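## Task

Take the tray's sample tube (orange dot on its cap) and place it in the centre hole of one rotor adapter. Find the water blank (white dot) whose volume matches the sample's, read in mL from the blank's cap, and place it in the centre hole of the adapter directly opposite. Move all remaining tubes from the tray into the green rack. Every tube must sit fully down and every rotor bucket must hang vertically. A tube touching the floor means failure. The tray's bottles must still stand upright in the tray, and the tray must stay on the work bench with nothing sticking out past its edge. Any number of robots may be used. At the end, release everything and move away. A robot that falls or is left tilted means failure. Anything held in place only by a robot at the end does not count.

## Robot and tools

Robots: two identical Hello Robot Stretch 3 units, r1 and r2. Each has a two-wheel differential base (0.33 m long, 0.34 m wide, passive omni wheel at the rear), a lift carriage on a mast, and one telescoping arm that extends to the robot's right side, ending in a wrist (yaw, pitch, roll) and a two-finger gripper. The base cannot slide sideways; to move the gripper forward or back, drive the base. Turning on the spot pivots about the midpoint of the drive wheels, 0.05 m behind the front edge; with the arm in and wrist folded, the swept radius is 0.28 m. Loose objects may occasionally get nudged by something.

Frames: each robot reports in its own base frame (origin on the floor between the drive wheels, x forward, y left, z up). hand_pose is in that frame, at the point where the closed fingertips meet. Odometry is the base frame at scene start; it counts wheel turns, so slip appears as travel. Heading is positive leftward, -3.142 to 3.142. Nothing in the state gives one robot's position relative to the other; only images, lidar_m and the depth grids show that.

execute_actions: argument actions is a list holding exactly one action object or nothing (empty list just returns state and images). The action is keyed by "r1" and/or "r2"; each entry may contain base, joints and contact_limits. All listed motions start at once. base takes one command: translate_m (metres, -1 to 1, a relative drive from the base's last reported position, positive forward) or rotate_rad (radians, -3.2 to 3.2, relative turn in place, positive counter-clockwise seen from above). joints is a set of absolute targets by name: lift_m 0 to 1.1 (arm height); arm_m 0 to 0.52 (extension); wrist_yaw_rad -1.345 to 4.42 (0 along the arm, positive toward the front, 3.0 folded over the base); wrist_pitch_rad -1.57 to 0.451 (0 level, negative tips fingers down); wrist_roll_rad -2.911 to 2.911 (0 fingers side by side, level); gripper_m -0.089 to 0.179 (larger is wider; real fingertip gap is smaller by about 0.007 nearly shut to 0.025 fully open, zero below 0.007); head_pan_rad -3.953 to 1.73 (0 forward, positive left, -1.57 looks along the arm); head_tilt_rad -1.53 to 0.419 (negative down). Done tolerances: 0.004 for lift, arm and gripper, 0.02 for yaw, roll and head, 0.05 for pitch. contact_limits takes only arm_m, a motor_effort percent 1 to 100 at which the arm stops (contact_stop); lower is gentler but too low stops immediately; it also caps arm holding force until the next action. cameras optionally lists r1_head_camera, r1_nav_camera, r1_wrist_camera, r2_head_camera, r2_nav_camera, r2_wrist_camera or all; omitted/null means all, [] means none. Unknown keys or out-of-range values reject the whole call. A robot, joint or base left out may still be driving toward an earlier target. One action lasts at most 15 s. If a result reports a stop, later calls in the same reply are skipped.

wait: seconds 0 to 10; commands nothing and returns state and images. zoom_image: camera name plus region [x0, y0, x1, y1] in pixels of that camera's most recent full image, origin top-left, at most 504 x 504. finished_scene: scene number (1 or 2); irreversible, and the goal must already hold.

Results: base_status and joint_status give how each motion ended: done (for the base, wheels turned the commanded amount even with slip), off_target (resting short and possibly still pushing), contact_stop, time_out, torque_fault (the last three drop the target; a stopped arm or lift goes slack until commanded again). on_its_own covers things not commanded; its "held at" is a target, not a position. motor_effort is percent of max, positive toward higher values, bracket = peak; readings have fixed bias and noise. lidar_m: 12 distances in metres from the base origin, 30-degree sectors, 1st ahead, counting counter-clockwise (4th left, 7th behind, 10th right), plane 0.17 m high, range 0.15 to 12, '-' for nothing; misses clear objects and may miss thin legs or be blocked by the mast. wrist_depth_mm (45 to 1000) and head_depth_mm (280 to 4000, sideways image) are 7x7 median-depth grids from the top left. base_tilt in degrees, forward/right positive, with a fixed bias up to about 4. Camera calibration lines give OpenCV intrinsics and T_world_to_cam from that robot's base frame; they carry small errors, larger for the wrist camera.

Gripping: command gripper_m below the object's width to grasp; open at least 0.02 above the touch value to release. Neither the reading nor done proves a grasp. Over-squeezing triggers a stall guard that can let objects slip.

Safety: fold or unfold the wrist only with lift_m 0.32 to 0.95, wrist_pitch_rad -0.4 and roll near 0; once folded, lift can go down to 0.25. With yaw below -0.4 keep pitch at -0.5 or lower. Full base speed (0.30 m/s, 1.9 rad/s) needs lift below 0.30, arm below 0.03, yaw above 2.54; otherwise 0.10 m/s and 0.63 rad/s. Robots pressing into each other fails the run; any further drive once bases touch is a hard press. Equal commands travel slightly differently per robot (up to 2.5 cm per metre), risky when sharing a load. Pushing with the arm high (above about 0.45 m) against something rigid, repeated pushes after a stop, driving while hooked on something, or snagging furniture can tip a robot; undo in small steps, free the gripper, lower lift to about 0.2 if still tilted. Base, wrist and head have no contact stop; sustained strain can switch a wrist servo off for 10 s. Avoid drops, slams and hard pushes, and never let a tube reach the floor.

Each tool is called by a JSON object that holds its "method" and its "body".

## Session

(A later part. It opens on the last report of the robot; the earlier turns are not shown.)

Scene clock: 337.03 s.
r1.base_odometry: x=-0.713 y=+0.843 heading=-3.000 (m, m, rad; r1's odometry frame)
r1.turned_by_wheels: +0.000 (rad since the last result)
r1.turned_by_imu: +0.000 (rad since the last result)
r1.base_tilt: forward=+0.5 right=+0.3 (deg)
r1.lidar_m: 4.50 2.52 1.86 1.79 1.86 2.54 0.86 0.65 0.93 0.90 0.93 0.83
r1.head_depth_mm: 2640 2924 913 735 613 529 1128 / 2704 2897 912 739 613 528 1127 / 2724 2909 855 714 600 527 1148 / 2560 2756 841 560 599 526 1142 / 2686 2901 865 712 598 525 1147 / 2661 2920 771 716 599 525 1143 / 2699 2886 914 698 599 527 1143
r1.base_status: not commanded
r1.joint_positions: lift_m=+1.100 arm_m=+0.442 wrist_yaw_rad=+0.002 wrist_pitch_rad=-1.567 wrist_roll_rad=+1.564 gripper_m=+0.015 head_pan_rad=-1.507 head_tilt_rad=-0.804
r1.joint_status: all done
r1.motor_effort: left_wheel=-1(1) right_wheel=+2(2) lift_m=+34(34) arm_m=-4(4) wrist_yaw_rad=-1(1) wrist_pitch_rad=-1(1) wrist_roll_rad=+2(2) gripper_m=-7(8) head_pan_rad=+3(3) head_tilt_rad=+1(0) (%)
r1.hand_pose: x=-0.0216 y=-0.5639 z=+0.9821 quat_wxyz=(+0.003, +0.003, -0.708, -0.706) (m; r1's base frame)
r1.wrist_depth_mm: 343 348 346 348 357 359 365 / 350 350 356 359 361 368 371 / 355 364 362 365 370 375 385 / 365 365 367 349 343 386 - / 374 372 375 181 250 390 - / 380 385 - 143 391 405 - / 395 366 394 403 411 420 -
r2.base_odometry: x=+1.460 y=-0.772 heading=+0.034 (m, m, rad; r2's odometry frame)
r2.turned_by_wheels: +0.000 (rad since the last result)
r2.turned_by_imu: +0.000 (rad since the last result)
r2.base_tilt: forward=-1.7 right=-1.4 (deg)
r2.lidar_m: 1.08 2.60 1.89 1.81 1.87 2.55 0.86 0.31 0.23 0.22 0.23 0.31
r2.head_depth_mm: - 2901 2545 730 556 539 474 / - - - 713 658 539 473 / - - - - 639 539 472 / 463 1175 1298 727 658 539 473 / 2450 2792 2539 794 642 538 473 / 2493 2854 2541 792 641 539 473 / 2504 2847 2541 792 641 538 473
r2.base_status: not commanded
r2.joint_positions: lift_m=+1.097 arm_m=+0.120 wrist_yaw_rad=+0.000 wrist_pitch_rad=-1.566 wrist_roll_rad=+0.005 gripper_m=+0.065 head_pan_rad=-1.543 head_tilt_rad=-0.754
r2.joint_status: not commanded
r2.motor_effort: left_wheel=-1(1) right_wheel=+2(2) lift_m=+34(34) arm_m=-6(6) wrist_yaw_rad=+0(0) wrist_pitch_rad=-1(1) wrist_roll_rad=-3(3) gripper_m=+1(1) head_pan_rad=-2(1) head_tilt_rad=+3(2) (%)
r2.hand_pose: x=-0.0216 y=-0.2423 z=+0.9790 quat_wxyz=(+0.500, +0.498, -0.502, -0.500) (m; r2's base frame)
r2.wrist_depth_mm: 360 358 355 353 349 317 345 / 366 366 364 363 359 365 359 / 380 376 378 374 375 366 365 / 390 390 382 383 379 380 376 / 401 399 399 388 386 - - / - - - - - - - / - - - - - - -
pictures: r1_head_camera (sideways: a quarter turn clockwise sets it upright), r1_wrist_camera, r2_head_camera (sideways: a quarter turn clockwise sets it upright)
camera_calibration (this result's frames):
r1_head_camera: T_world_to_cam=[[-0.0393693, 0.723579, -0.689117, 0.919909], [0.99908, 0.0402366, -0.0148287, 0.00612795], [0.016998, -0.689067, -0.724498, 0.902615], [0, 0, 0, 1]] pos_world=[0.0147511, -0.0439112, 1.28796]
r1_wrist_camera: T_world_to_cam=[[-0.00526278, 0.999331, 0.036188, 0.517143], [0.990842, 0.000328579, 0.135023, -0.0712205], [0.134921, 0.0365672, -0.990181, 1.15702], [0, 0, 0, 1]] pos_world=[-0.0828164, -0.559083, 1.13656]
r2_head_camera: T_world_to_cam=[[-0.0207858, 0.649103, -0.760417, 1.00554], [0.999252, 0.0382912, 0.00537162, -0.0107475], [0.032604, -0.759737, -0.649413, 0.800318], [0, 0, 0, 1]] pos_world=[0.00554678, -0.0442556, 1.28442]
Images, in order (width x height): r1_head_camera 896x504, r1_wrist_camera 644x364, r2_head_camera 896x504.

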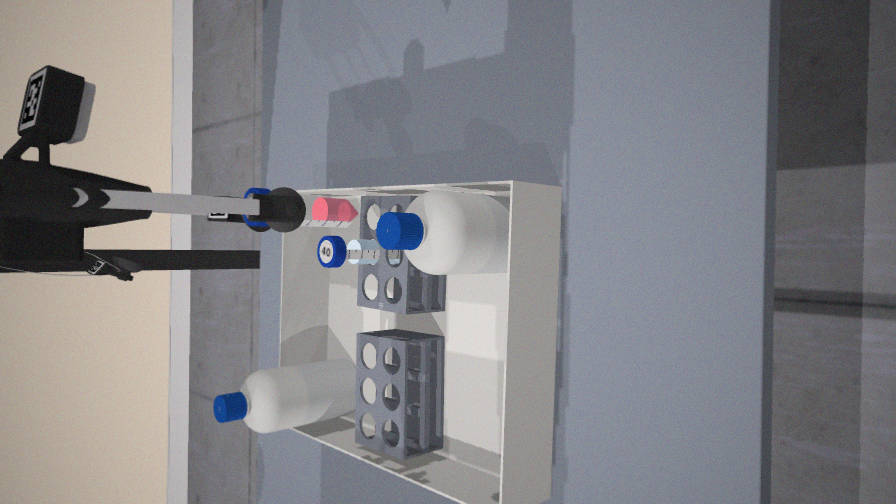

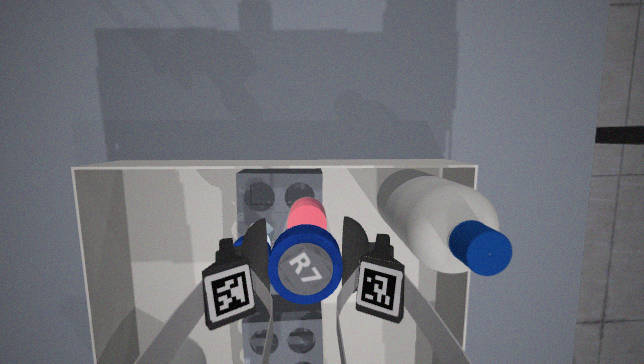

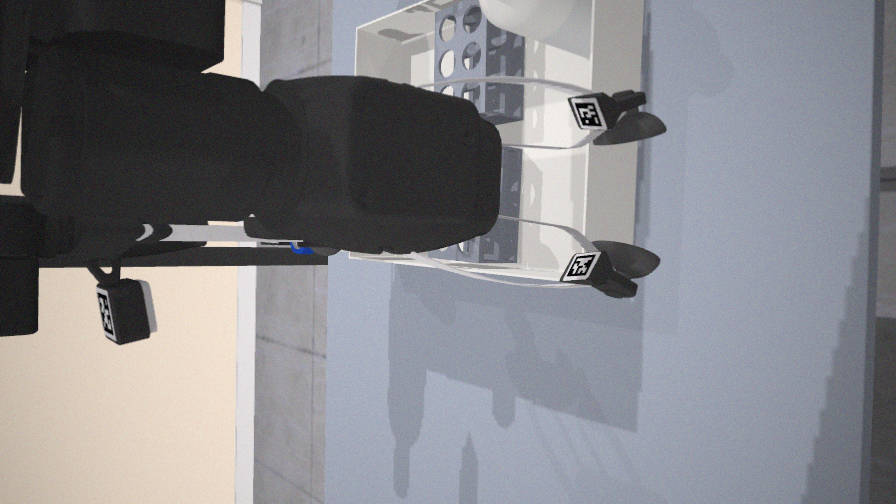

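{"method": "execute_actions", "body": {"actions": [{"r1":{"base":{"translate_m":0.4}}}], "cameras": []}}

{"method": "execute_actions", "body": {"actions": [{"r1":{"base":{"translate_m":0.207},"joints":{"arm_m":0.38}},"r2":{"joints":{"arm_m":0.415}}}], "cameras": ["r1_wrist_camera","r1_head_camera","r2_wrist_camera"]}}

Scene clock: 347.17 s.
r1.base_odometry: x=-1.109 y=+0.787 heading=-3.000 (m, m, rad; r1's odometry frame)
r1.turned_by_wheels: +0.000 (rad since the last result)
r1.turned_by_imu: -0.002 (rad since the last result)
r1.base_tilt: forward=+0.6 right=+0.2 (deg)
r1.lidar_m: 4.10 2.56 1.86 1.79 1.86 2.53 1.03 1.04 0.93 0.90 0.93 0.46
r1.head_depth_mm: 2532 2787 852 706 603 529 1131 / 2757 2887 823 707 614 527 1131 / 2713 2922 880 738 613 528 1127 / 2754 2933 883 736 611 527 1140 / 2636 2912 910 713 612 528 1135 / 2660 2884 910 712 613 526 1146 / 2671 2892 910 734 613 525 1139
r1.base_status: done
r1.joint_positions: lift_m=+1.100 arm_m=+0.442 wrist_yaw_rad=+0.002 wrist_pitch_rad=-1.567 wrist_roll_rad=+1.564 gripper_m=+0.015 head_pan_rad=-1.507 head_tilt_rad=-0.804
r1.joint_status: not commanded
r1.motor_effort: left_wheel=-1(3) right_wheel=+1(8) lift_m=+34(34) arm_m=-4(4) wrist_yaw_rad=-1(1) wrist_pitch_rad=-1(1) wrist_roll_rad=+3(2) gripper_m=-8(7) head_pan_rad=+3(3) head_tilt_rad=+1(1) (%)
r1.hand_pose: x=-0.0216 y=-0.5639 z=+0.9821 quat_wxyz=(+0.003, +0.003, -0.708, -0.706) (m; r1's base frame)
r1.wrist_depth_mm: 271 285 343 345 351 359 365 / 349 355 356 356 363 369 376 / 353 361 363 368 374 380 385 / 367 370 373 378 381 391 - / 374 379 381 180 391 399 - / 381 387 - 143 399 406 - / 393 396 403 344 415 418 -
r2.base_odometry: x=+1.460 y=-0.772 heading=+0.034 (m, m, rad; r2's odometry frame)
r2.turned_by_wheels: +0.000 (rad since the last result)
r2.turned_by_imu: +0.002 (rad since the last result)
r2.base_tilt: forward=-1.7 right=-1.4 (deg)
r2.lidar_m: 1.08 2.60 1.88 1.81 1.87 2.55 0.85 0.32 0.23 0.22 0.23 0.31
r2.head_depth_mm: - 2895 1337 730 556 539 473 / - - - 713 657 539 473 / - - - - 638 540 473 / 2494 2801 2531 728 658 539 473 / 2498 2833 2520 793 641 539 472 / 2505 2829 2523 792 642 538 471 / 2517 2824 2529 791 642 538 472
r2.base_status: not commanded
r2.joint_positions: lift_m=+1.097 arm_m=+0.120 wrist_yaw_rad=+0.000 wrist_pitch_rad=-1.566 wrist_roll_rad=+0.005 gripper_m=+0.065 head_pan_rad=-1.543 head_tilt_rad=-0.754
r2.joint_status: not commanded
r2.motor_effort: left_wheel=-1(1) right_wheel=+2(2) lift_m=+34(33) arm_m=-6(6) wrist_yaw_rad=+0(0) wrist_pitch_rad=-1(1) wrist_roll_rad=-3(3) gripper_m=+0(1) head_pan_rad=-1(1) head_tilt_rad=+2(1) (%)
r2.hand_pose: x=-0.0216 y=-0.2423 z=+0.9790 quat_wxyz=(+0.500, +0.498, -0.502, -0.500) (m; r2's base frame)
r2.wrist_depth_mm: 363 360 357 346 341 316 345 / 371 372 366 364 360 356 358 / 379 380 376 370 369 370 368 / 395 392 381 383 383 375 379 / 399 403 390 390 388 - - / - - - - - - - / - - - - - - -
pictures: none
No camera images: the call's "cameras" was empty. Leave "cameras" out to get every camera's image.

Scene clock: 350.57 s.
r1.base_odometry: x=-1.314 y=+0.757 heading=-3.000 (m, m, rad; r1's odometry frame)
r1.turned_by_wheels: +0.000 (rad since the last result)
r1.turned_by_imu: -0.001 (rad since the last result)
r1.base_tilt: forward=+0.5 right=+0.2 (deg)
r1.lidar_m: 3.88 2.55 1.83 1.79 1.86 2.54 1.23 1.28 0.93 0.90 0.30 4.01
r1.head_depth_mm: 2663 2913 921 734 614 529 1123 / 2562 2886 914 734 614 527 1125 / - 2891 884 708 612 527 1122 / 2726 2909 916 713 614 527 1128 / 2701 2840 917 735 612 525 1142 / 2663 2851 915 734 614 527 868 / 2641 2922 2274 1775 613 527 1120
r1.base_status: done
r1.joint_positions: lift_m=+1.100 arm_m=+0.380 wrist_yaw_rad=+0.002 wrist_pitch_rad=-1.567 wrist_roll_rad=+1.564 gripper_m=+0.015 head_pan_rad=-1.507 head_tilt_rad=-0.804
r1.joint_status: all done
r1.motor_effort: left_wheel=-1(3) right_wheel=+2(8) lift_m=+34(34) arm_m=-4(5) wrist_yaw_rad=-1(1) wrist_pitch_rad=-1(1) wrist_roll_rad=+2(2) gripper_m=-7(7) head_pan_rad=+3(3) head_tilt_rad=+1(0) (%)
r1.hand_pose: x=-0.0216 y=-0.5019 z=+0.9821 quat_wxyz=(+0.003, +0.003, -0.708, -0.706) (m; r1's base frame)
r1.wrist_depth_mm: 341 345 346 349 355 364 - / 346 350 358 361 361 368 - / 360 358 316 367 369 376 - / 364 365 318 378 381 385 - / 378 378 330 180 391 401 - / 379 390 - 143 403 408 - / 396 393 402 404 413 419 -
r2.base_odometry: x=+1.460 y=-0.772 heading=+0.034 (m, m, rad; r2's odometry frame)
r2.turned_by_wheels: +0.000 (rad since the last result)
r2.turned_by_imu: +0.001 (rad since the last result)
r2.base_tilt: forward=-1.7 right=-1.2 (deg)
r2.lidar_m: 1.09 2.60 1.88 1.81 1.87 2.54 0.85 0.31 0.23 0.22 0.23 0.31
r2.head_depth_mm: 2460 2782 2543 731 556 540 473 / 2544 2768 2526 792 640 538 473 / - 2950 2549 681 639 540 473 / 2487 2822 2533 734 639 538 473 / 2470 2803 2528 791 641 539 473 / 2476 2823 2514 790 640 538 473 / 2519 2844 2540 793 641 538 472
r2.base_status: not commanded
r2.joint_positions: lift_m=+1.097 arm_m=+0.415 wrist_yaw_rad=+0.000 wrist_pitch_rad=-1.566 wrist_roll_rad=+0.005 gripper_m=+0.065 head_pan_rad=-1.543 head_tilt_rad=-0.754
r2.joint_status: all done
r2.motor_effort: left_wheel=-1(1) right_wheel=+2(1) lift_m=+34(33) arm_m=+4(7) wrist_yaw_rad=+0(1) wrist_pitch_rad=-1(1) wrist_roll_rad=-3(3) gripper_m=+0(1) head_pan_rad=-1(2) head_tilt_rad=+2(2) (%)
r2.hand_pose: x=-0.0216 y=-0.5366 z=+0.9790 quat_wxyz=(+0.500, +0.498, -0.502, -0.501) (m; r2's base frame)
r2.wrist_depth_mm: 358 362 355 307 349 346 320 / 369 367 364 359 363 359 336 / 378 378 372 362 362 312 309 / 388 385 384 316 350 343 339 / 400 394 392 390 384 383 366 / 414 408 - 401 402 319 326 / 426 420 416 370 369 305 250
pictures: r1_head_camera (sideways: a quarter turn clockwise sets it upright), r1_wrist_camera, r2_wrist_camera
camera_calibration (this result's frames):
r1_head_camera: T_world_to_cam=[[-0.0393698, 0.723579, -0.689118, 0.919909], [0.99908, 0.0402373, -0.0148287, 0.00612794], [0.0169986, -0.689068, -0.724498, 0.902614], [0, 0, 0, 1]] pos_world=[0.0147512, -0.0439112, 1.28796]
r1_wrist_camera: T_world_to_cam=[[-0.00526311, 0.999331, 0.036188, 0.455182], [0.990842, 0.000328899, 0.135023, -0.0712407], [0.134921, 0.0365673, -0.990181, 1.15475], [0, 0, 0, 1]] pos_world=[-0.0828164, -0.49708, 1.13656]
r2_wrist_camera: T_world_to_cam=[[-0.998796, 0.0323314, -0.0368926, 0.0376579], [0.0252695, 0.983712, 0.177968, 0.388386], [0.0420456, 0.176821, -0.983345, 1.22839], [0, 0, 0, 1]] pos_world=[-0.0238503, -0.600483, 1.1402]
Images, in order (width x height): r1_head_camera 896x504, r1_wrist_camera 644x364, r2_wrist_camera 644x364.

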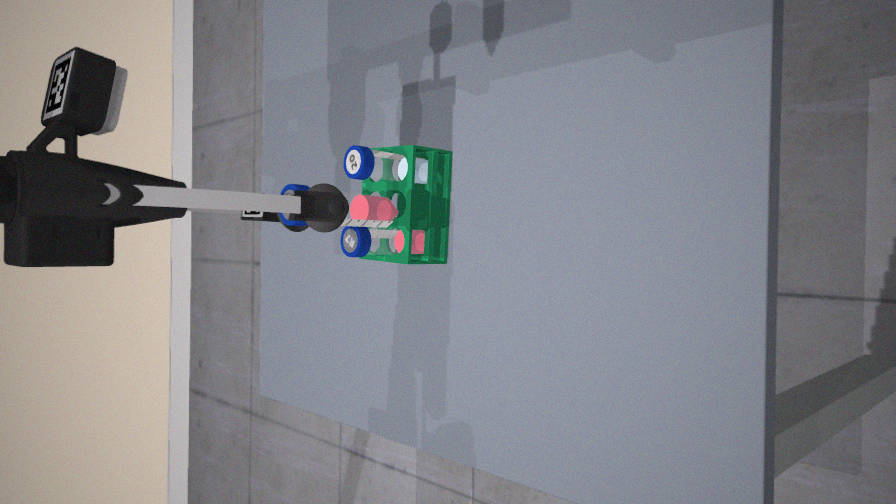

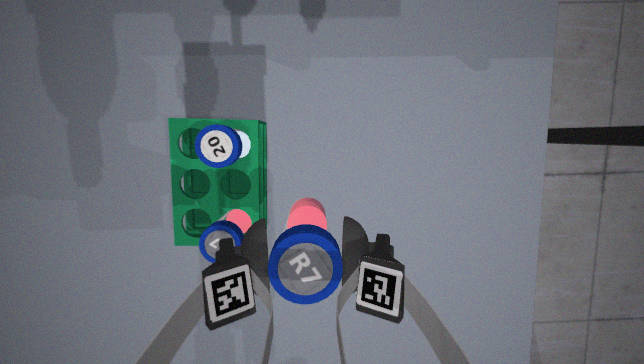

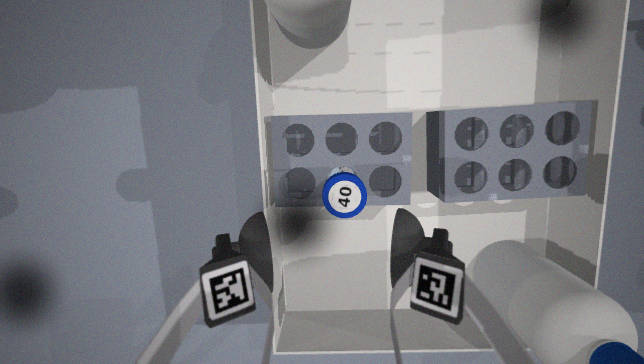

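{"method": "execute_actions", "body": {"actions": [{"r1":{"base":{"translate_m":-0.012}},"r2":{"base":{"translate_m":-0.006}}}], "cameras": []}}

{"method": "execute_actions", "body": {"actions": [{"r1":{"joints":{"arm_m":0.458}},"r2":{"joints":{"lift_m":0.988}}}], "cameras": ["r1_wrist_camera","r2_wrist_camera"]}}

{"method": "execute_actions", "body": {"actions": [{"r1":{"joints":{"lift_m":1.06}},"r2":{"joints":{"gripper_m":0.015}}}], "cameras": ["r1_wrist_camera","r1_head_camera","r2_wrist_camera"]}}

Scene clock: 358.50 s.
r1.base_odometry: x=-1.302 y=+0.759 heading=-3.000 (m, m, rad; r1's odometry frame)
r1.turned_by_wheels: +0.000 (rad since the last result)
r1.turned_by_imu: -0.001 (rad since the last result)
r1.base_tilt: forward=+0.5 right=+0.3 (deg)
r1.lidar_m: 3.90 2.55 1.84 1.80 1.85 2.55 1.22 1.28 0.93 0.90 0.31 4.04
r1.head_depth_mm: 2665 2885 916 734 614 527 1131 / 2560 2917 918 735 614 526 1127 / - 2878 882 712 613 527 1130 / 2784 2888 917 713 613 527 1122 / 2690 2928 913 732 613 527 1146 / 2680 2899 914 734 614 527 928 / 2706 2908 2276 776 610 526 1104
r1.base_status: done
r1.joint_positions: lift_m=+1.100 arm_m=+0.380 wrist_yaw_rad=+0.002 wrist_pitch_rad=-1.567 wrist_roll_rad=+1.564 gripper_m=+0.015 head_pan_rad=-1.507 head_tilt_rad=-0.804
r1.joint_status: not commanded
r1.motor_effort: left_wheel=-1(7) right_wheel=+2(4) lift_m=+34(34) arm_m=-3(4) wrist_yaw_rad=-1(1) wrist_pitch_rad=-1(1) wrist_roll_rad=+2(2) gripper_m=-8(8) head_pan_rad=+4(3) head_tilt_rad=+1(1) (%)
r1.hand_pose: x=-0.0216 y=-0.5019 z=+0.9821 quat_wxyz=(+0.003, +0.003, -0.708, -0.706) (m; r1's base frame)
r1.wrist_depth_mm: 341 345 353 351 356 357 - / 346 352 355 357 364 366 - / 358 358 365 372 372 375 - / 366 369 316 378 385 387 - / 373 374 332 180 394 400 - / 382 393 - 143 405 410 - / 393 397 408 409 414 418 -
r2.base_odometry: x=+1.454 y=-0.772 heading=+0.034 (m, m, rad; r2's odometry frame)
r2.turned_by_wheels: +0.000 (rad since the last result)
r2.turned_by_imu: +0.001 (rad since the last result)
r2.base_tilt: forward=-1.7 right=-1.4 (deg)
r2.lidar_m: 1.08 2.60 1.89 1.81 1.87 2.54 0.86 0.31 0.23 0.22 0.23 0.31
r2.head_depth_mm: 2471 2781 2532 708 553 539 474 / 2517 2791 2547 791 639 539 473 / - 2925 2599 757 639 539 473 / 2488 2807 1767 753 614 539 473 / 2491 2832 2535 793 642 538 472 / 2495 2811 2543 791 642 538 472 / 2496 2830 2517 791 641 537 472
r2.base_status: done
r2.joint_positions: lift_m=+1.097 arm_m=+0.415 wrist_yaw_rad=+0.000 wrist_pitch_rad=-1.566 wrist_roll_rad=+0.005 gripper_m=+0.065 head_pan_rad=-1.543 head_tilt_rad=-0.754
r2.joint_status: not commanded
r2.motor_effort: left_wheel=-1(5) right_wheel=+2(3) lift_m=+33(34) arm_m=+4(4) wrist_yaw_rad=+0(1) wrist_pitch_rad=-1(1) wrist_roll_rad=-3(3) gripper_m=+0(1) head_pan_rad=-2(2) head_tilt_rad=+2(2) (%)
r2.hand_pose: x=-0.0216 y=-0.5366 z=+0.9790 quat_wxyz=(+0.500, +0.498, -0.502, -0.501) (m; r2's base frame)
r2.wrist_depth_mm: 357 356 353 313 349 347 328 / 367 367 361 361 358 353 331 / 378 377 372 365 360 311 332 / 389 394 378 317 348 345 335 / 402 400 390 391 387 385 379 / 409 407 - 404 403 312 358 / 423 424 421 374 367 288 251
pictures: none
No camera images: the call's "cameras" was empty. Leave "cameras" out to get every camera's image.

Scene clock: 360.33 s.
r1.base_odometry: x=-1.302 y=+0.759 heading=-3.000 (m, m, rad; r1's odometry frame)
r1.turned_by_wheels: +0.000 (rad since the last result)
r1.turned_by_imu: +0.000 (rad since the last result)
r1.base_tilt: forward=+0.5 right=+0.2 (deg)
r1.lidar_m: 3.90 2.56 1.84 1.79 1.86 2.54 1.23 1.28 0.93 0.90 0.31 4.07
r1.head_depth_mm: 2651 2928 915 734 617 528 1124 / 2752 2888 913 736 614 528 1130 / 2684 2892 883 709 616 527 1126 / 2696 2895 886 712 614 526 1129 / 2730 2869 913 733 613 526 1140 / 2668 2869 914 735 612 526 930 / 2697 2835 2283 778 611 526 1101
r1.base_status: not commanded
r1.joint_positions: lift_m=+1.100 arm_m=+0.458 wrist_yaw_rad=+0.002 wrist_pitch_rad=-1.567 wrist_roll_rad=+1.564 gripper_m=+0.015 head_pan_rad=-1.507 head_tilt_rad=-0.804
r1.joint_status: all done
r1.motor_effort: left_wheel=-1(2) right_wheel=+2(2) lift_m=+34(35) arm_m=+2(3) wrist_yaw_rad=-1(1) wrist_pitch_rad=-1(1) wrist_roll_rad=+2(2) gripper_m=-7(7) head_pan_rad=+3(3) head_tilt_rad=+1(2) (%)
r1.hand_pose: x=-0.0216 y=-0.5793 z=+0.9821 quat_wxyz=(+0.003, +0.003, -0.708, -0.706) (m; r1's base frame)
r1.wrist_depth_mm: 340 343 351 353 355 357 362 / 349 354 351 356 363 364 374 / 355 358 363 365 371 376 384 / 366 371 372 348 377 389 396 / 376 383 381 181 391 398 408 / 384 390 - 143 405 409 - / 393 400 402 410 412 425 -
r2.base_odometry: x=+1.454 y=-0.772 heading=+0.034 (m, m, rad; r2's odometry frame)
r2.turned_by_wheels: +0.000 (rad since the last result)
r2.turned_by_imu: +0.000 (rad since the last result)
r2.base_tilt: forward=-1.6 right=-1.3 (deg)
r2.lidar_m: 1.08 2.61 1.89 1.81 1.87 2.55 0.86 0.31 0.23 0.22 0.23 0.31
r2.head_depth_mm: 2375 - 2553 710 553 539 474 / 2390 2908 2546 790 639 539 473 / 2390 - 846 689 639 540 472 / 2497 2789 993 755 615 539 472 / 2483 2832 2529 792 641 539 473 / 2493 2841 2534 792 642 537 472 / 2494 2834 2540 789 641 537 472
r2.base_status: not commanded
r2.joint_positions: lift_m=+0.988 arm_m=+0.415 wrist_yaw_rad=+0.000 wrist_pitch_rad=-1.566 wrist_roll_rad=+0.005 gripper_m=+0.065 head_pan_rad=-1.543 head_tilt_rad=-0.754
r2.joint_status: all done
r2.motor_effort: left_wheel=-1(1) right_wheel=+1(1) lift_m=+19(33) arm_m=+5(4) wrist_yaw_rad=+0(0) wrist_pitch_rad=-1(1) wrist_roll_rad=-3(3) gripper_m=+1(1) head_pan_rad=-2(1) head_tilt_rad=+1(3) (%)
r2.hand_pose: x=-0.0216 y=-0.5366 z=+0.8708 quat_wxyz=(+0.500, +0.498, -0.502, -0.501) (m; r2's base frame)
r2.wrist_depth_mm: 256 255 248 250 249 247 247 / 262 260 257 257 254 253 249 / 271 270 237 257 231 223 202 / 277 278 223 209 211 225 207 / 285 286 278 152 215 256 238 / 292 293 - 285 283 280 274 / 305 304 285 294 292 283 226
pictures: r1_wrist_camera, r2_wrist_camera
camera_calibration (this result's frames):
r1_wrist_camera: T_world_to_cam=[[-0.0052622, 0.999331, 0.036188, 0.532576], [0.990842, 0.000328004, 0.135023, -0.0712158], [0.134921, 0.0365672, -0.990181, 1.15758], [0, 0, 0, 1]] pos_world=[-0.0828164, -0.574526, 1.13656]
r2_wrist_camera: T_world_to_cam=[[-0.998796, 0.032332, -0.0368926, 0.0336656], [0.0252701, 0.983712, 0.177968, 0.40765], [0.0420457, 0.176821, -0.983345, 1.12197], [0, 0, 0, 1]] pos_world=[-0.0238503, -0.600487, 1.03198]
Images, in order (width x height): r1_wrist_camera 644x364, r2_wrist_camera 644x364.

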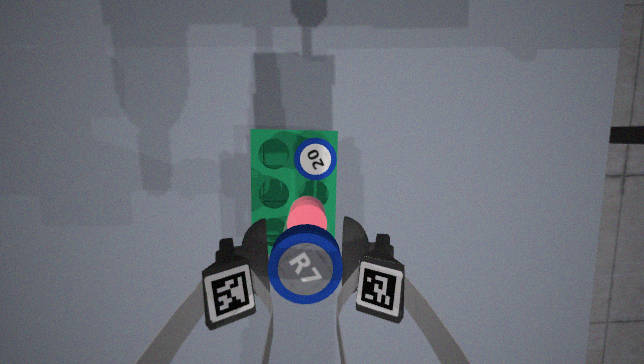

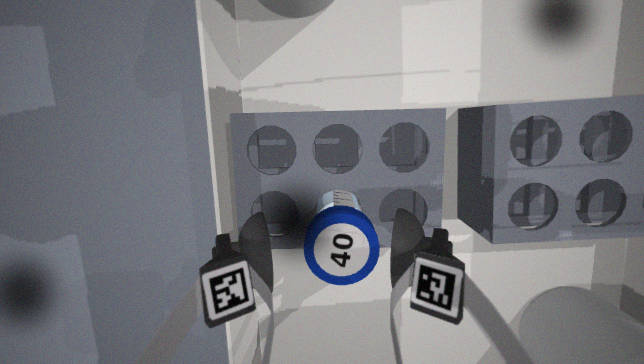

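Scene clock: 361.50 s.
r1.base_odometry: x=-1.302 y=+0.759 heading=-3.000 (m, m, rad; r1's odometry frame)
r1.turned_by_wheels: +0.000 (rad since the last result)
r1.turned_by_imu: +0.000 (rad since the last result)
r1.base_tilt: forward=+0.6 right=+0.2 (deg)
r1.lidar_m: 3.91 2.56 1.84 1.80 1.86 2.53 1.22 1.28 0.93 0.90 0.31 4.06
r1.head_depth_mm: 2594 2919 915 735 616 527 1128 / 2604 2908 917 736 615 527 1126 / - 2897 889 709 613 526 1120 / 2616 2871 912 716 614 527 1126 / 2656 2929 919 734 611 528 1142 / 2707 2877 915 731 612 526 927 / 2648 2867 2256 778 612 527 1105
r1.base_status: not commanded
r1.joint_positions: lift_m=+1.060 arm_m=+0.458 wrist_yaw_rad=+0.002 wrist_pitch_rad=-1.567 wrist_roll_rad=+1.564 gripper_m=+0.015 head_pan_rad=-1.507 head_tilt_rad=-0.804
r1.joint_status: all done
r1.motor_effort: left_wheel=-2(1) right_wheel=+2(2) lift_m=+23(29) arm_m=+3(3) wrist_yaw_rad=-2(1) wrist_pitch_rad=-2(1) wrist_roll_rad=+2(2) gripper_m=-8(8) head_pan_rad=+2(3) head_tilt_rad=+2(2) (%)
r1.hand_pose: x=-0.0216 y=-0.5793 z=+0.9426 quat_wxyz=(+0.003, +0.003, -0.708, -0.706) (m; r1's base frame)
r1.wrist_depth_mm: 306 310 310 314 318 321 324 / 309 315 317 321 324 330 330 / 318 321 324 328 333 336 342 / 327 331 328 279 339 344 345 / 333 336 338 180 350 356 361 / 345 347 - 142 358 363 369 / 347 353 362 364 366 372 376
r2.base_odometry: x=+1.454 y=-0.772 heading=+0.034 (m, m, rad; r2's odometry frame)
r2.turned_by_wheels: +0.000 (rad since the last result)
r2.turned_by_imu: +0.000 (rad since the last result)
r2.base_tilt: forward=-1.7 right=-1.3 (deg)
r2.lidar_m: 1.08 2.60 1.89 1.81 1.87 2.55 0.86 0.32 0.23 0.22 0.23 0.31
r2.head_depth_mm: 2376 - 2540 709 553 540 473 / 2408 2913 2542 791 640 539 473 / 2390 - 847 716 639 539 473 / 2491 2813 991 755 616 539 473 / 2479 2834 2530 793 641 538 473 / 2506 2829 2538 791 640 538 472 / 2527 2827 2533 792 640 538 472
r2.base_status: not commanded
r2.joint_positions: lift_m=+0.988 arm_m=+0.415 wrist_yaw_rad=+0.000 wrist_pitch_rad=-1.566 wrist_roll_rad=+0.005 gripper_m=+0.015 head_pan_rad=-1.543 head_tilt_rad=-0.754
r2.joint_status: all done
r2.motor_effort: left_wheel=-1(2) right_wheel=+2(3) lift_m=+19(19) arm_m=+3(5) wrist_yaw_rad=+0(0) wrist_pitch_rad=-1(1) wrist_roll_rad=-3(3) gripper_m=-8(83) head_pan_rad=-2(1) head_tilt_rad=+1(3) (%)
r2.hand_pose: x=-0.0216 y=-0.5366 z=+0.8707 quat_wxyz=(+0.500, +0.498, -0.502, -0.501) (m; r2's base frame)
r2.wrist_depth_mm: 257 257 249 251 248 246 246 / 264 261 255 257 255 255 251 / 272 271 239 260 237 224 202 / 275 276 224 209 210 225 206 / 285 281 257 151 273 251 238 / 297 291 288 286 - 283 277 / 301 302 280 291 292 287 226
pictures: r1_head_camera (sideways: a quarter turn clockwise sets it upright), r1_wrist_camera, r2_wrist_camera
camera_calibration (this result's frames):
r1_head_camera: T_world_to_cam=[[-0.0393698, 0.723579, -0.689118, 0.919909], [0.99908, 0.0402373, -0.0148287, 0.00612794], [0.0169986, -0.689068, -0.724498, 0.902614], [0, 0, 0, 1]] pos_world=[0.0147512, -0.0439112, 1.28796]
r1_wrist_camera: T_world_to_cam=[[-0.00526254, 0.999331, 0.036188, 0.534007], [0.990842, 0.000328342, 0.135023, -0.065876], [0.134921, 0.0365672, -0.990181, 1.11843], [0, 0, 0, 1]] pos_world=[-0.0828164, -0.574526, 1.09702]
r2_wrist_camera: T_world_to_cam=[[-0.998796, 0.0323318, -0.0368926, 0.033665], [0.0252699, 0.983712, 0.177968, 0.407653], [0.0420457, 0.176821, -0.983345, 1.12195], [0, 0, 0, 1]] pos_world=[-0.0238503, -0.600487, 1.03196]
Images, in order (width x height): r1_head_camera 896x504, r1_wrist_camera 644x364, r2_wrist_camera 644x364.

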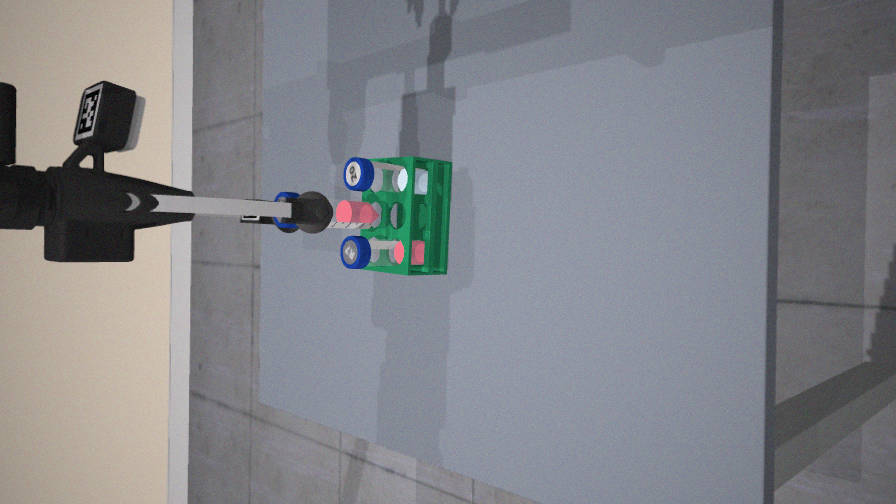

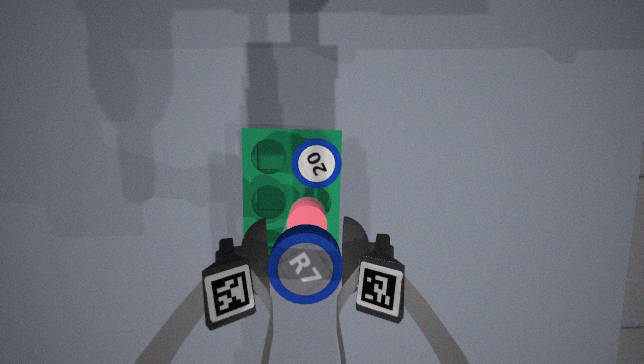

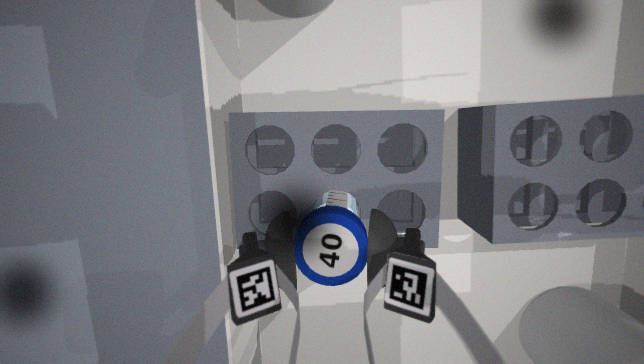

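{"method": "execute_actions", "body": {"actions": [{"r1":{"joints":{"arm_m":0.447}},"r2":{"joints":{"lift_m":1.097}}}], "cameras": ["r1_wrist_camera"]}}

{"method": "execute_actions", "body": {"actions": [{"r1":{"joints":{"lift_m":1.035}},"r2":{"joints":{"arm_m":0.455}}}], "cameras": ["r1_wrist_camera","r1_head_camera","r2_wrist_camera"]}}

Scene clock: 367.17 s.
r1.base_odometry: x=-1.302 y=+0.759 heading=-3.000 (m, m, rad; r1's odometry frame)
r1.turned_by_wheels: +0.000 (rad since the last result)
r1.turned_by_imu: -0.001 (rad since the last result)
r1.base_tilt: forward=+0.5 right=+0.2 (deg)
r1.lidar_m: 3.91 2.56 1.84 1.79 1.86 2.55 1.22 1.28 0.93 0.90 0.31 4.04
r1.head_depth_mm: 2683 2895 918 740 614 529 1129 / 2566 2887 919 735 612 527 1127 / - 2917 881 711 613 528 1117 / 2601 2864 901 715 614 527 1121 / 2648 2873 911 734 612 526 1143 / 2685 2881 917 732 613 526 931 / 2674 2907 2308 776 613 527 1107
r1.base_status: not commanded
r1.joint_positions: lift_m=+1.060 arm_m=+0.447 wrist_yaw_rad=+0.002 wrist_pitch_rad=-1.567 wrist_roll_rad=+1.564 gripper_m=+0.015 head_pan_rad=-1.507 head_tilt_rad=-0.804
r1.joint_status: all done
r1.motor_effort: left_wheel=-1(1) right_wheel=+2(2) lift_m=+23(23) arm_m=-4(5) wrist_yaw_rad=+0(1) wrist_pitch_rad=-1(1) wrist_roll_rad=+2(2) gripper_m=-7(9) head_pan_rad=+3(3) head_tilt_rad=+2(1) (%)
r1.hand_pose: x=-0.0216 y=-0.5689 z=+0.9426 quat_wxyz=(+0.003, +0.003, -0.708, -0.706) (m; r1's base frame)
r1.wrist_depth_mm: 303 306 311 314 316 323 325 / 310 315 319 323 324 325 330 / 318 324 324 325 332 338 341 / 326 330 332 278 341 347 351 / 336 334 338 180 351 352 357 / 344 342 - 143 358 363 367 / 354 356 362 363 369 375 385
r2.base_odometry: x=+1.454 y=-0.772 heading=+0.034 (m, m, rad; r2's odometry frame)
r2.turned_by_wheels: +0.000 (rad since the last result)
r2.turned_by_imu: +0.001 (rad since the last result)
r2.base_tilt: forward=-1.7 right=-1.2 (deg)
r2.lidar_m: 1.08 2.60 1.88 1.81 1.88 2.55 0.86 0.31 0.23 0.22 0.23 0.31
r2.head_depth_mm: 2477 2736 2559 709 552 539 473 / 2534 2799 2527 792 641 539 474 / - - 2537 758 639 538 473 / 2471 2829 2545 753 614 539 473 / 2492 2823 2542 795 642 538 473 / 2515 2825 2519 791 641 537 472 / 2495 2855 2540 791 641 538 471
r2.base_status: not commanded
r2.joint_positions: lift_m=+1.097 arm_m=+0.415 wrist_yaw_rad=+0.000 wrist_pitch_rad=-1.566 wrist_roll_rad=+0.005 gripper_m=+0.015 head_pan_rad=-1.543 head_tilt_rad=-0.754
r2.joint_status: all done
r2.motor_effort: left_wheel=-2(2) right_wheel=+3(2) lift_m=+34(35) arm_m=+4(4) wrist_yaw_rad=+1(0) wrist_pitch_rad=-1(1) wrist_roll_rad=-3(3) gripper_m=-8(8) head_pan_rad=-2(1) head_tilt_rad=+3(2) (%)
r2.hand_pose: x=-0.0216 y=-0.5366 z=+0.9790 quat_wxyz=(+0.500, +0.498, -0.502, -0.501) (m; r2's base frame)
r2.wrist_depth_mm: 361 360 354 311 348 346 327 / 368 370 362 357 355 357 325 / 377 377 373 363 347 310 330 / 392 391 382 315 350 349 342 / 402 397 399 151 384 385 381 / 405 407 405 401 - 325 357 / 425 421 420 374 364 284 251
pictures: r1_wrist_camera
camera_calibration (this result's frames):
r1_wrist_camera: T_world_to_cam=[[-0.00526206, 0.999331, 0.036188, 0.523568], [0.990842, 0.000327859, 0.135023, -0.0658797], [0.134921, 0.0365671, -0.990181, 1.11804], [0, 0, 0, 1]] pos_world=[-0.0828164, -0.56408, 1.09702]
Images, in order (width x height): r1_wrist_camera 644x364.

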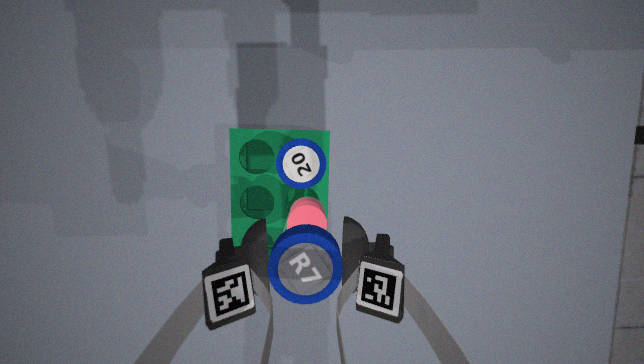

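Scene clock: 368.53 s.
r1.base_odometry: x=-1.302 y=+0.759 heading=-3.000 (m, m, rad; r1's odometry frame)
r1.turned_by_wheels: +0.000 (rad since the last result)
r1.turned_by_imu: +0.000 (rad since the last result)
r1.base_tilt: forward=+0.6 right=+0.3 (deg)
r1.lidar_m: 3.89 2.56 1.84 1.79 1.86 2.54 1.22 1.28 0.93 0.90 0.31 4.07
r1.head_depth_mm: 2672 2879 915 734 614 527 1129 / 2676 2897 915 735 614 526 1131 / - 2904 916 708 612 528 1122 / 2619 2895 916 712 614 529 1127 / 2644 2882 909 734 612 526 1143 / 2658 2884 911 731 612 525 927 / 2689 2874 2293 778 611 526 1109
r1.base_status: not commanded
r1.joint_positions: lift_m=+1.035 arm_m=+0.447 wrist_yaw_rad=+0.002 wrist_pitch_rad=-1.567 wrist_roll_rad=+1.564 gripper_m=+0.015 head_pan_rad=-1.507 head_tilt_rad=-0.804
r1.joint_status: all done
r1.motor_effort: left_wheel=-1(2) right_wheel=+2(2) lift_m=+23(24) arm_m=-4(3) wrist_yaw_rad=-1(2) wrist_pitch_rad=-1(1) wrist_roll_rad=+3(2) gripper_m=-9(8) head_pan_rad=+2(3) head_tilt_rad=+1(2) (%)
r1.hand_pose: x=-0.0216 y=-0.5689 z=+0.9176 quat_wxyz=(+0.003, +0.003, -0.708, -0.706) (m; r1's base frame)
r1.wrist_depth_mm: 281 284 288 289 293 295 299 / 287 289 293 297 299 303 309 / 294 297 301 302 311 311 316 / 300 304 301 251 316 321 324 / 309 312 312 181 324 327 333 / 316 320 - 142 331 337 342 / 326 327 330 335 340 346 352
r2.base_odometry: x=+1.454 y=-0.772 heading=+0.034 (m, m, rad; r2's odometry frame)
r2.turned_by_wheels: +0.000 (rad since the last result)
r2.turned_by_imu: +0.000 (rad since the last result)
r2.base_tilt: forward=-1.7 right=-1.4 (deg)
r2.lidar_m: 1.08 2.60 1.88 1.81 1.87 2.55 0.86 0.32 0.23 0.22 0.23 0.31
r2.head_depth_mm: 2467 2790 2565 709 553 540 474 / 2522 2797 2545 790 640 539 473 / - 2907 847 765 639 538 474 / 2490 2854 1762 754 615 538 473 / 2491 2822 2530 793 642 538 473 / 2469 2837 2515 792 642 538 472 / 2503 2846 2560 791 643 537 472
r2.base_status: not commanded
r2.joint_positions: lift_m=+1.097 arm_m=+0.455 wrist_yaw_rad=+0.000 wrist_pitch_rad=-1.566 wrist_roll_rad=+0.005 gripper_m=+0.015 head_pan_rad=-1.543 head_tilt_rad=-0.754
r2.joint_status: all done
r2.motor_effort: left_wheel=-2(2) right_wheel=+2(2) lift_m=+34(34) arm_m=+4(8) wrist_yaw_rad=+1(1) wrist_pitch_rad=-1(1) wrist_roll_rad=-3(3) gripper_m=-8(8) head_pan_rad=-2(2) head_tilt_rad=+2(2) (%)
r2.hand_pose: x=-0.0216 y=-0.5766 z=+0.9790 quat_wxyz=(+0.500, +0.498, -0.502, -0.501) (m; r2's base frame)
r2.wrist_depth_mm: 356 358 352 219 349 346 329 / 370 365 367 357 364 358 327 / 383 376 367 367 363 363 350 / 387 383 385 317 347 317 333 / 401 393 398 150 362 348 378 / 403 408 412 401 - 381 389 / 430 419 415 401 406 305 344
pictures: r1_head_camera (sideways: a quarter turn clockwise sets it upright), r1_wrist_camera, r2_wrist_camera
camera_calibration (this result's frames):
r1_head_camera: T_world_to_cam=[[-0.03937, 0.723579, -0.689118, 0.919909], [0.99908, 0.0402376, -0.0148287, 0.00612794], [0.0169987, -0.689068, -0.724498, 0.902614], [0, 0, 0, 1]] pos_world=[0.0147512, -0.0439112, 1.28796]
r1_wrist_camera: T_world_to_cam=[[-0.00526186, 0.999331, 0.036188, 0.524472], [0.990842, 0.000327662, 0.135023, -0.0625055], [0.134921, 0.0365671, -0.990181, 1.0933], [0, 0, 0, 1]] pos_world=[-0.0828164, -0.56408, 1.07202]
r2_wrist_camera: T_world_to_cam=[[-0.998796, 0.0323321, -0.0368926, 0.0389507], [0.0252702, 0.983712, 0.177968, 0.42774], [0.0420458, 0.176821, -0.983345, 1.23544], [0, 0, 0, 1]] pos_world=[-0.0238503, -0.640484, 1.14018]
Images, in order (width x height): r1_head_camera 896x504, r1_wrist_camera 644x364, r2_wrist_camera 644x364.

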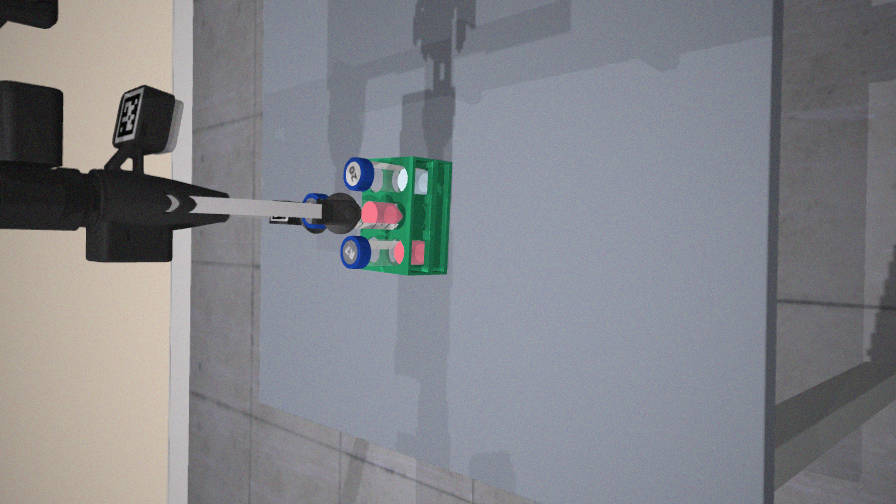

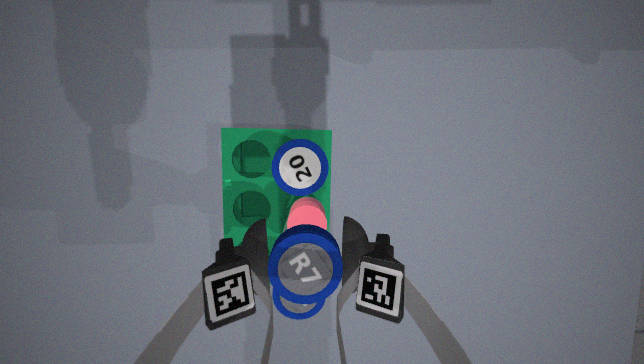

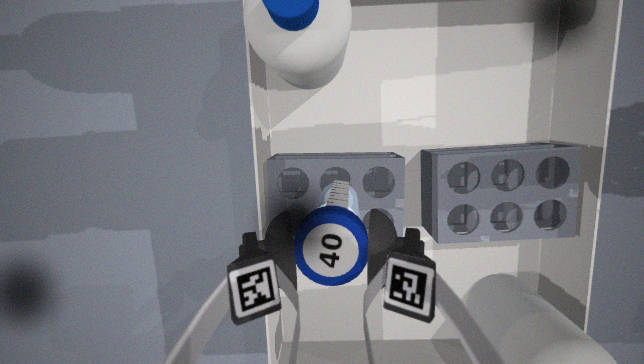

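{"method": "execute_actions", "body": {"actions": [{"r1":{"joints":{"arm_m":0.4515}},"r2":{"base":{"translate_m":-0.27}}}], "cameras": ["r1_wrist_camera"]}}

{"method": "execute_actions", "body": {"actions": [{"r1":{"joints":{"lift_m":0.99}},"r2":{"joints":{"arm_m":0.2}}}], "cameras": ["r1_wrist_camera","r1_head_camera"]}}

Scene clock: 374.97 s.
r1.base_odometry: x=-1.302 y=+0.759 heading=-3.000 (m, m, rad; r1's odometry frame)
r1.turned_by_wheels: +0.000 (rad since the last result)
r1.turned_by_imu: -0.001 (rad since the last result)
r1.base_tilt: forward=+0.5 right=+0.3 (deg)
r1.lidar_m: 3.88 2.54 1.84 1.79 1.86 2.54 1.22 1.28 0.93 0.90 0.31 4.05
r1.head_depth_mm: 2676 2927 919 736 614 527 1137 / 2721 2639 920 735 611 528 1128 / - 2862 916 711 614 528 1123 / 2663 2887 911 711 613 528 1126 / 2692 2910 918 733 613 527 1147 / 2670 2902 914 736 613 527 925 / 2693 2912 2254 775 613 526 1103
r1.base_status: not commanded
r1.joint_positions: lift_m=+1.035 arm_m=+0.451 wrist_yaw_rad=+0.002 wrist_pitch_rad=-1.567 wrist_roll_rad=+1.564 gripper_m=+0.015 head_pan_rad=-1.507 head_tilt_rad=-0.804
r1.joint_status: all done
r1.motor_effort: left_wheel=-1(1) right_wheel=+2(2) lift_m=+23(24) arm_m=+3(2) wrist_yaw_rad=-2(0) wrist_pitch_rad=-1(1) wrist_roll_rad=+2(2) gripper_m=-8(7) head_pan_rad=+3(3) head_tilt_rad=+1(2) (%)
r1.hand_pose: x=-0.0216 y=-0.5728 z=+0.9176 quat_wxyz=(+0.003, +0.003, -0.708, -0.706) (m; r1's base frame)
r1.wrist_depth_mm: 282 284 287 291 293 295 300 / 287 288 295 297 300 303 306 / 293 296 298 297 308 311 315 / 304 305 302 248 316 320 325 / 307 313 314 181 323 328 331 / 315 320 - 143 331 335 344 / 324 328 333 336 343 346 350
r2.base_odometry: x=+1.185 y=-0.781 heading=+0.034 (m, m, rad; r2's odometry frame)
r2.turned_by_wheels: +0.000 (rad since the last result)
r2.turned_by_imu: +0.003 (rad since the last result)
r2.base_tilt: forward=-1.7 right=-1.2 (deg)
r2.lidar_m: 0.83 2.59 1.88 1.81 1.88 2.55 4.16 0.32 0.23 0.22 0.23 0.31
r2.head_depth_mm: 2422 2799 2517 795 643 540 473 / 2483 2750 1311 793 643 539 474 / - 2908 957 792 642 540 473 / 2487 2857 2524 755 585 539 473 / 2518 2858 2529 723 552 538 473 / 2490 2858 2542 730 639 539 472 / 2509 2856 950 722 593 537 482
r2.base_status: done
r2.joint_positions: lift_m=+1.097 arm_m=+0.455 wrist_yaw_rad=+0.000 wrist_pitch_rad=-1.566 wrist_roll_rad=+0.005 gripper_m=+0.015 head_pan_rad=-1.543 head_tilt_rad=-0.754
r2.joint_status: not commanded
r2.motor_effort: left_wheel=-1(7) right_wheel=+1(3) lift_m=+34(34) arm_m=+4(4) wrist_yaw_rad=+0(0) wrist_pitch_rad=-1(1) wrist_roll_rad=-3(3) gripper_m=-8(8) head_pan_rad=-2(1) head_tilt_rad=+1(2) (%)
r2.hand_pose: x=-0.0216 y=-0.5766 z=+0.9790 quat_wxyz=(+0.500, +0.498, -0.502, -0.501) (m; r2's base frame)
r2.wrist_depth_mm: 327 354 355 355 353 348 348 / 323 365 361 359 360 357 354 / 373 369 372 369 367 365 363 / 330 354 326 377 381 379 318 / 339 357 344 151 390 387 384 / 402 408 403 403 - 397 391 / 397 417 298 411 410 410 404
pictures: r1_wrist_camera
camera_calibration (this result's frames):
r1_wrist_camera: T_world_to_cam=[[-0.00526186, 0.999331, 0.0361879, 0.528416], [0.990842, 0.000327679, 0.135023, -0.0625042], [0.134921, 0.036567, -0.990181, 1.09344], [0, 0, 0, 1]] pos_world=[-0.0828164, -0.568026, 1.07202]
Images, in order (width x height): r1_wrist_camera 644x364.

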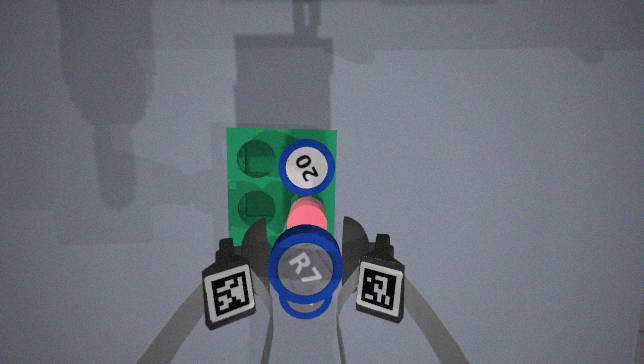

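Scene clock: 378.07 s.
r1.base_odometry: x=-1.302 y=+0.759 heading=-3.000 (m, m, rad; r1's odometry frame)
r1.turned_by_wheels: +0.000 (rad since the last result)
r1.turned_by_imu: -0.001 (rad since the last result)
r1.base_tilt: forward=+0.5 right=+0.3 (deg)
r1.lidar_m: 3.90 2.56 1.84 1.79 1.86 2.55 1.22 1.28 0.93 0.90 0.31 4.07
r1.head_depth_mm: - 2848 921 734 614 529 1123 / 2557 2674 913 735 613 527 1127 / - 2865 916 713 613 528 1124 / 2680 2883 910 715 614 526 1127 / 2692 2889 915 732 614 527 1146 / 2666 2864 915 733 613 526 929 / 2681 2903 2294 776 612 525 1109
r1.base_status: not commanded
r1.joint_positions: lift_m=+0.990 arm_m=+0.451 wrist_yaw_rad=+0.002 wrist_pitch_rad=-1.567 wrist_roll_rad=+1.564 gripper_m=+0.015 head_pan_rad=-1.507 head_tilt_rad=-0.804
r1.joint_status: all done
r1.motor_effort: left_wheel=-2(2) right_wheel=+1(2) lift_m=+24(24) arm_m=+4(3) wrist_yaw_rad=-2(1) wrist_pitch_rad=-1(1) wrist_roll_rad=+2(2) gripper_m=-8(8) head_pan_rad=+3(3) head_tilt_rad=+1(0) (%)
r1.hand_pose: x=-0.0216 y=-0.5728 z=+0.8726 quat_wxyz=(+0.003, +0.003, -0.708, -0.706) (m; r1's base frame)
r1.wrist_depth_mm: 240 243 244 247 251 251 253 / 247 248 252 254 256 257 262 / 252 254 253 257 261 266 269 / 257 260 232 143 271 270 277 / 263 265 248 145 275 281 283 / 270 276 - 142 282 286 291 / 277 279 284 155 293 297 299
r2.base_odometry: x=+1.185 y=-0.781 heading=+0.034 (m, m, rad; r2's odometry frame)
r2.turned_by_wheels: +0.000 (rad since the last result)
r2.turned_by_imu: +0.001 (rad since the last result)
r2.base_tilt: forward=-1.7 right=-1.3 (deg)
r2.lidar_m: 0.83 2.60 1.88 1.81 1.88 2.55 4.18 0.32 0.23 0.22 0.23 0.31
r2.head_depth_mm: - 2812 2556 796 644 540 473 / - 2676 995 793 642 540 473 / - - - 793 594 539 473 / 2502 2784 2543 784 585 540 473 / 2488 2810 2533 722 553 539 472 / 2495 2832 2537 732 638 537 482 / 2498 2836 949 721 592 538 481
r2.base_status: not commanded
r2.joint_positions: lift_m=+1.097 arm_m=+0.200 wrist_yaw_rad=+0.000 wrist_pitch_rad=-1.566 wrist_roll_rad=+0.005 gripper_m=+0.015 head_pan_rad=-1.543 head_tilt_rad=-0.754
r2.joint_status: all done
r2.motor_effort: left_wheel=-1(1) right_wheel=+2(3) lift_m=+34(34) arm_m=-6(7) wrist_yaw_rad=+0(0) wrist_pitch_rad=-1(1) wrist_roll_rad=-3(3) gripper_m=-9(9) head_pan_rad=-1(2) head_tilt_rad=+1(3) (%)
r2.hand_pose: x=-0.0216 y=-0.3223 z=+0.9790 quat_wxyz=(+0.500, +0.498, -0.502, -0.500) (m; r2's base frame)
r2.wrist_depth_mm: 358 356 352 351 351 349 347 / 368 363 225 363 361 357 354 / 374 372 302 376 367 365 366 / 389 387 386 380 381 377 377 / 407 394 396 151 383 388 387 / 414 403 406 399 - - - / - - - - - - -
pictures: r1_head_camera (sideways: a quarter turn clockwise sets it upright), r1_wrist_camera
camera_calibration (this result's frames):
r1_head_camera: T_world_to_cam=[[-0.0393698, 0.723579, -0.689118, 0.919909], [0.99908, 0.0402373, -0.0148287, 0.00612794], [0.0169986, -0.689068, -0.724498, 0.902614], [0, 0, 0, 1]] pos_world=[0.0147512, -0.0439112, 1.28796]
r1_wrist_camera: T_world_to_cam=[[-0.00526251, 0.999331, 0.0361879, 0.530045], [0.990842, 0.000328324, 0.135023, -0.0564273], [0.134921, 0.0365671, -0.990181, 1.04888], [0, 0, 0, 1]] pos_world=[-0.0828164, -0.568027, 1.02702]
Images, in order (width x height): r1_head_camera 896x504, r1_wrist_camera 644x364.

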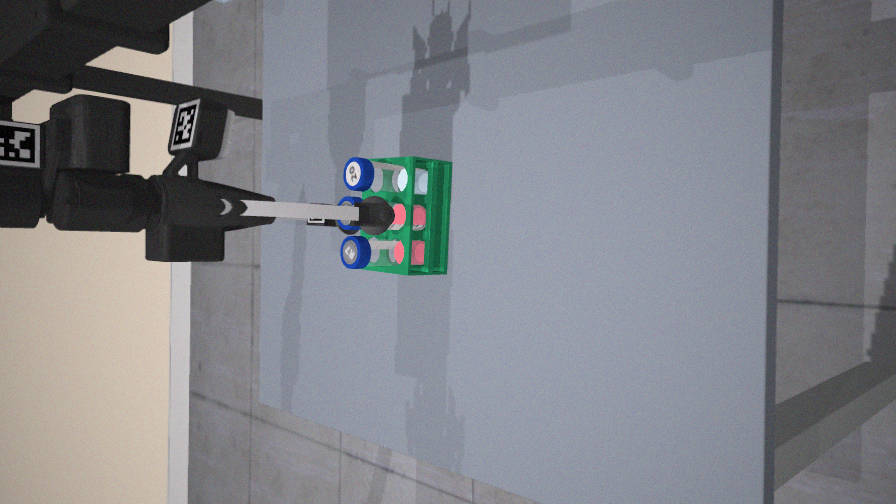

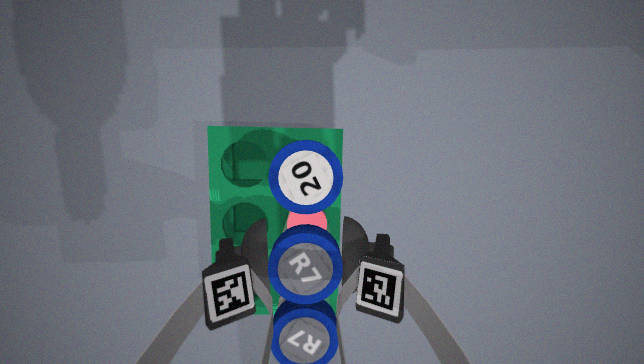

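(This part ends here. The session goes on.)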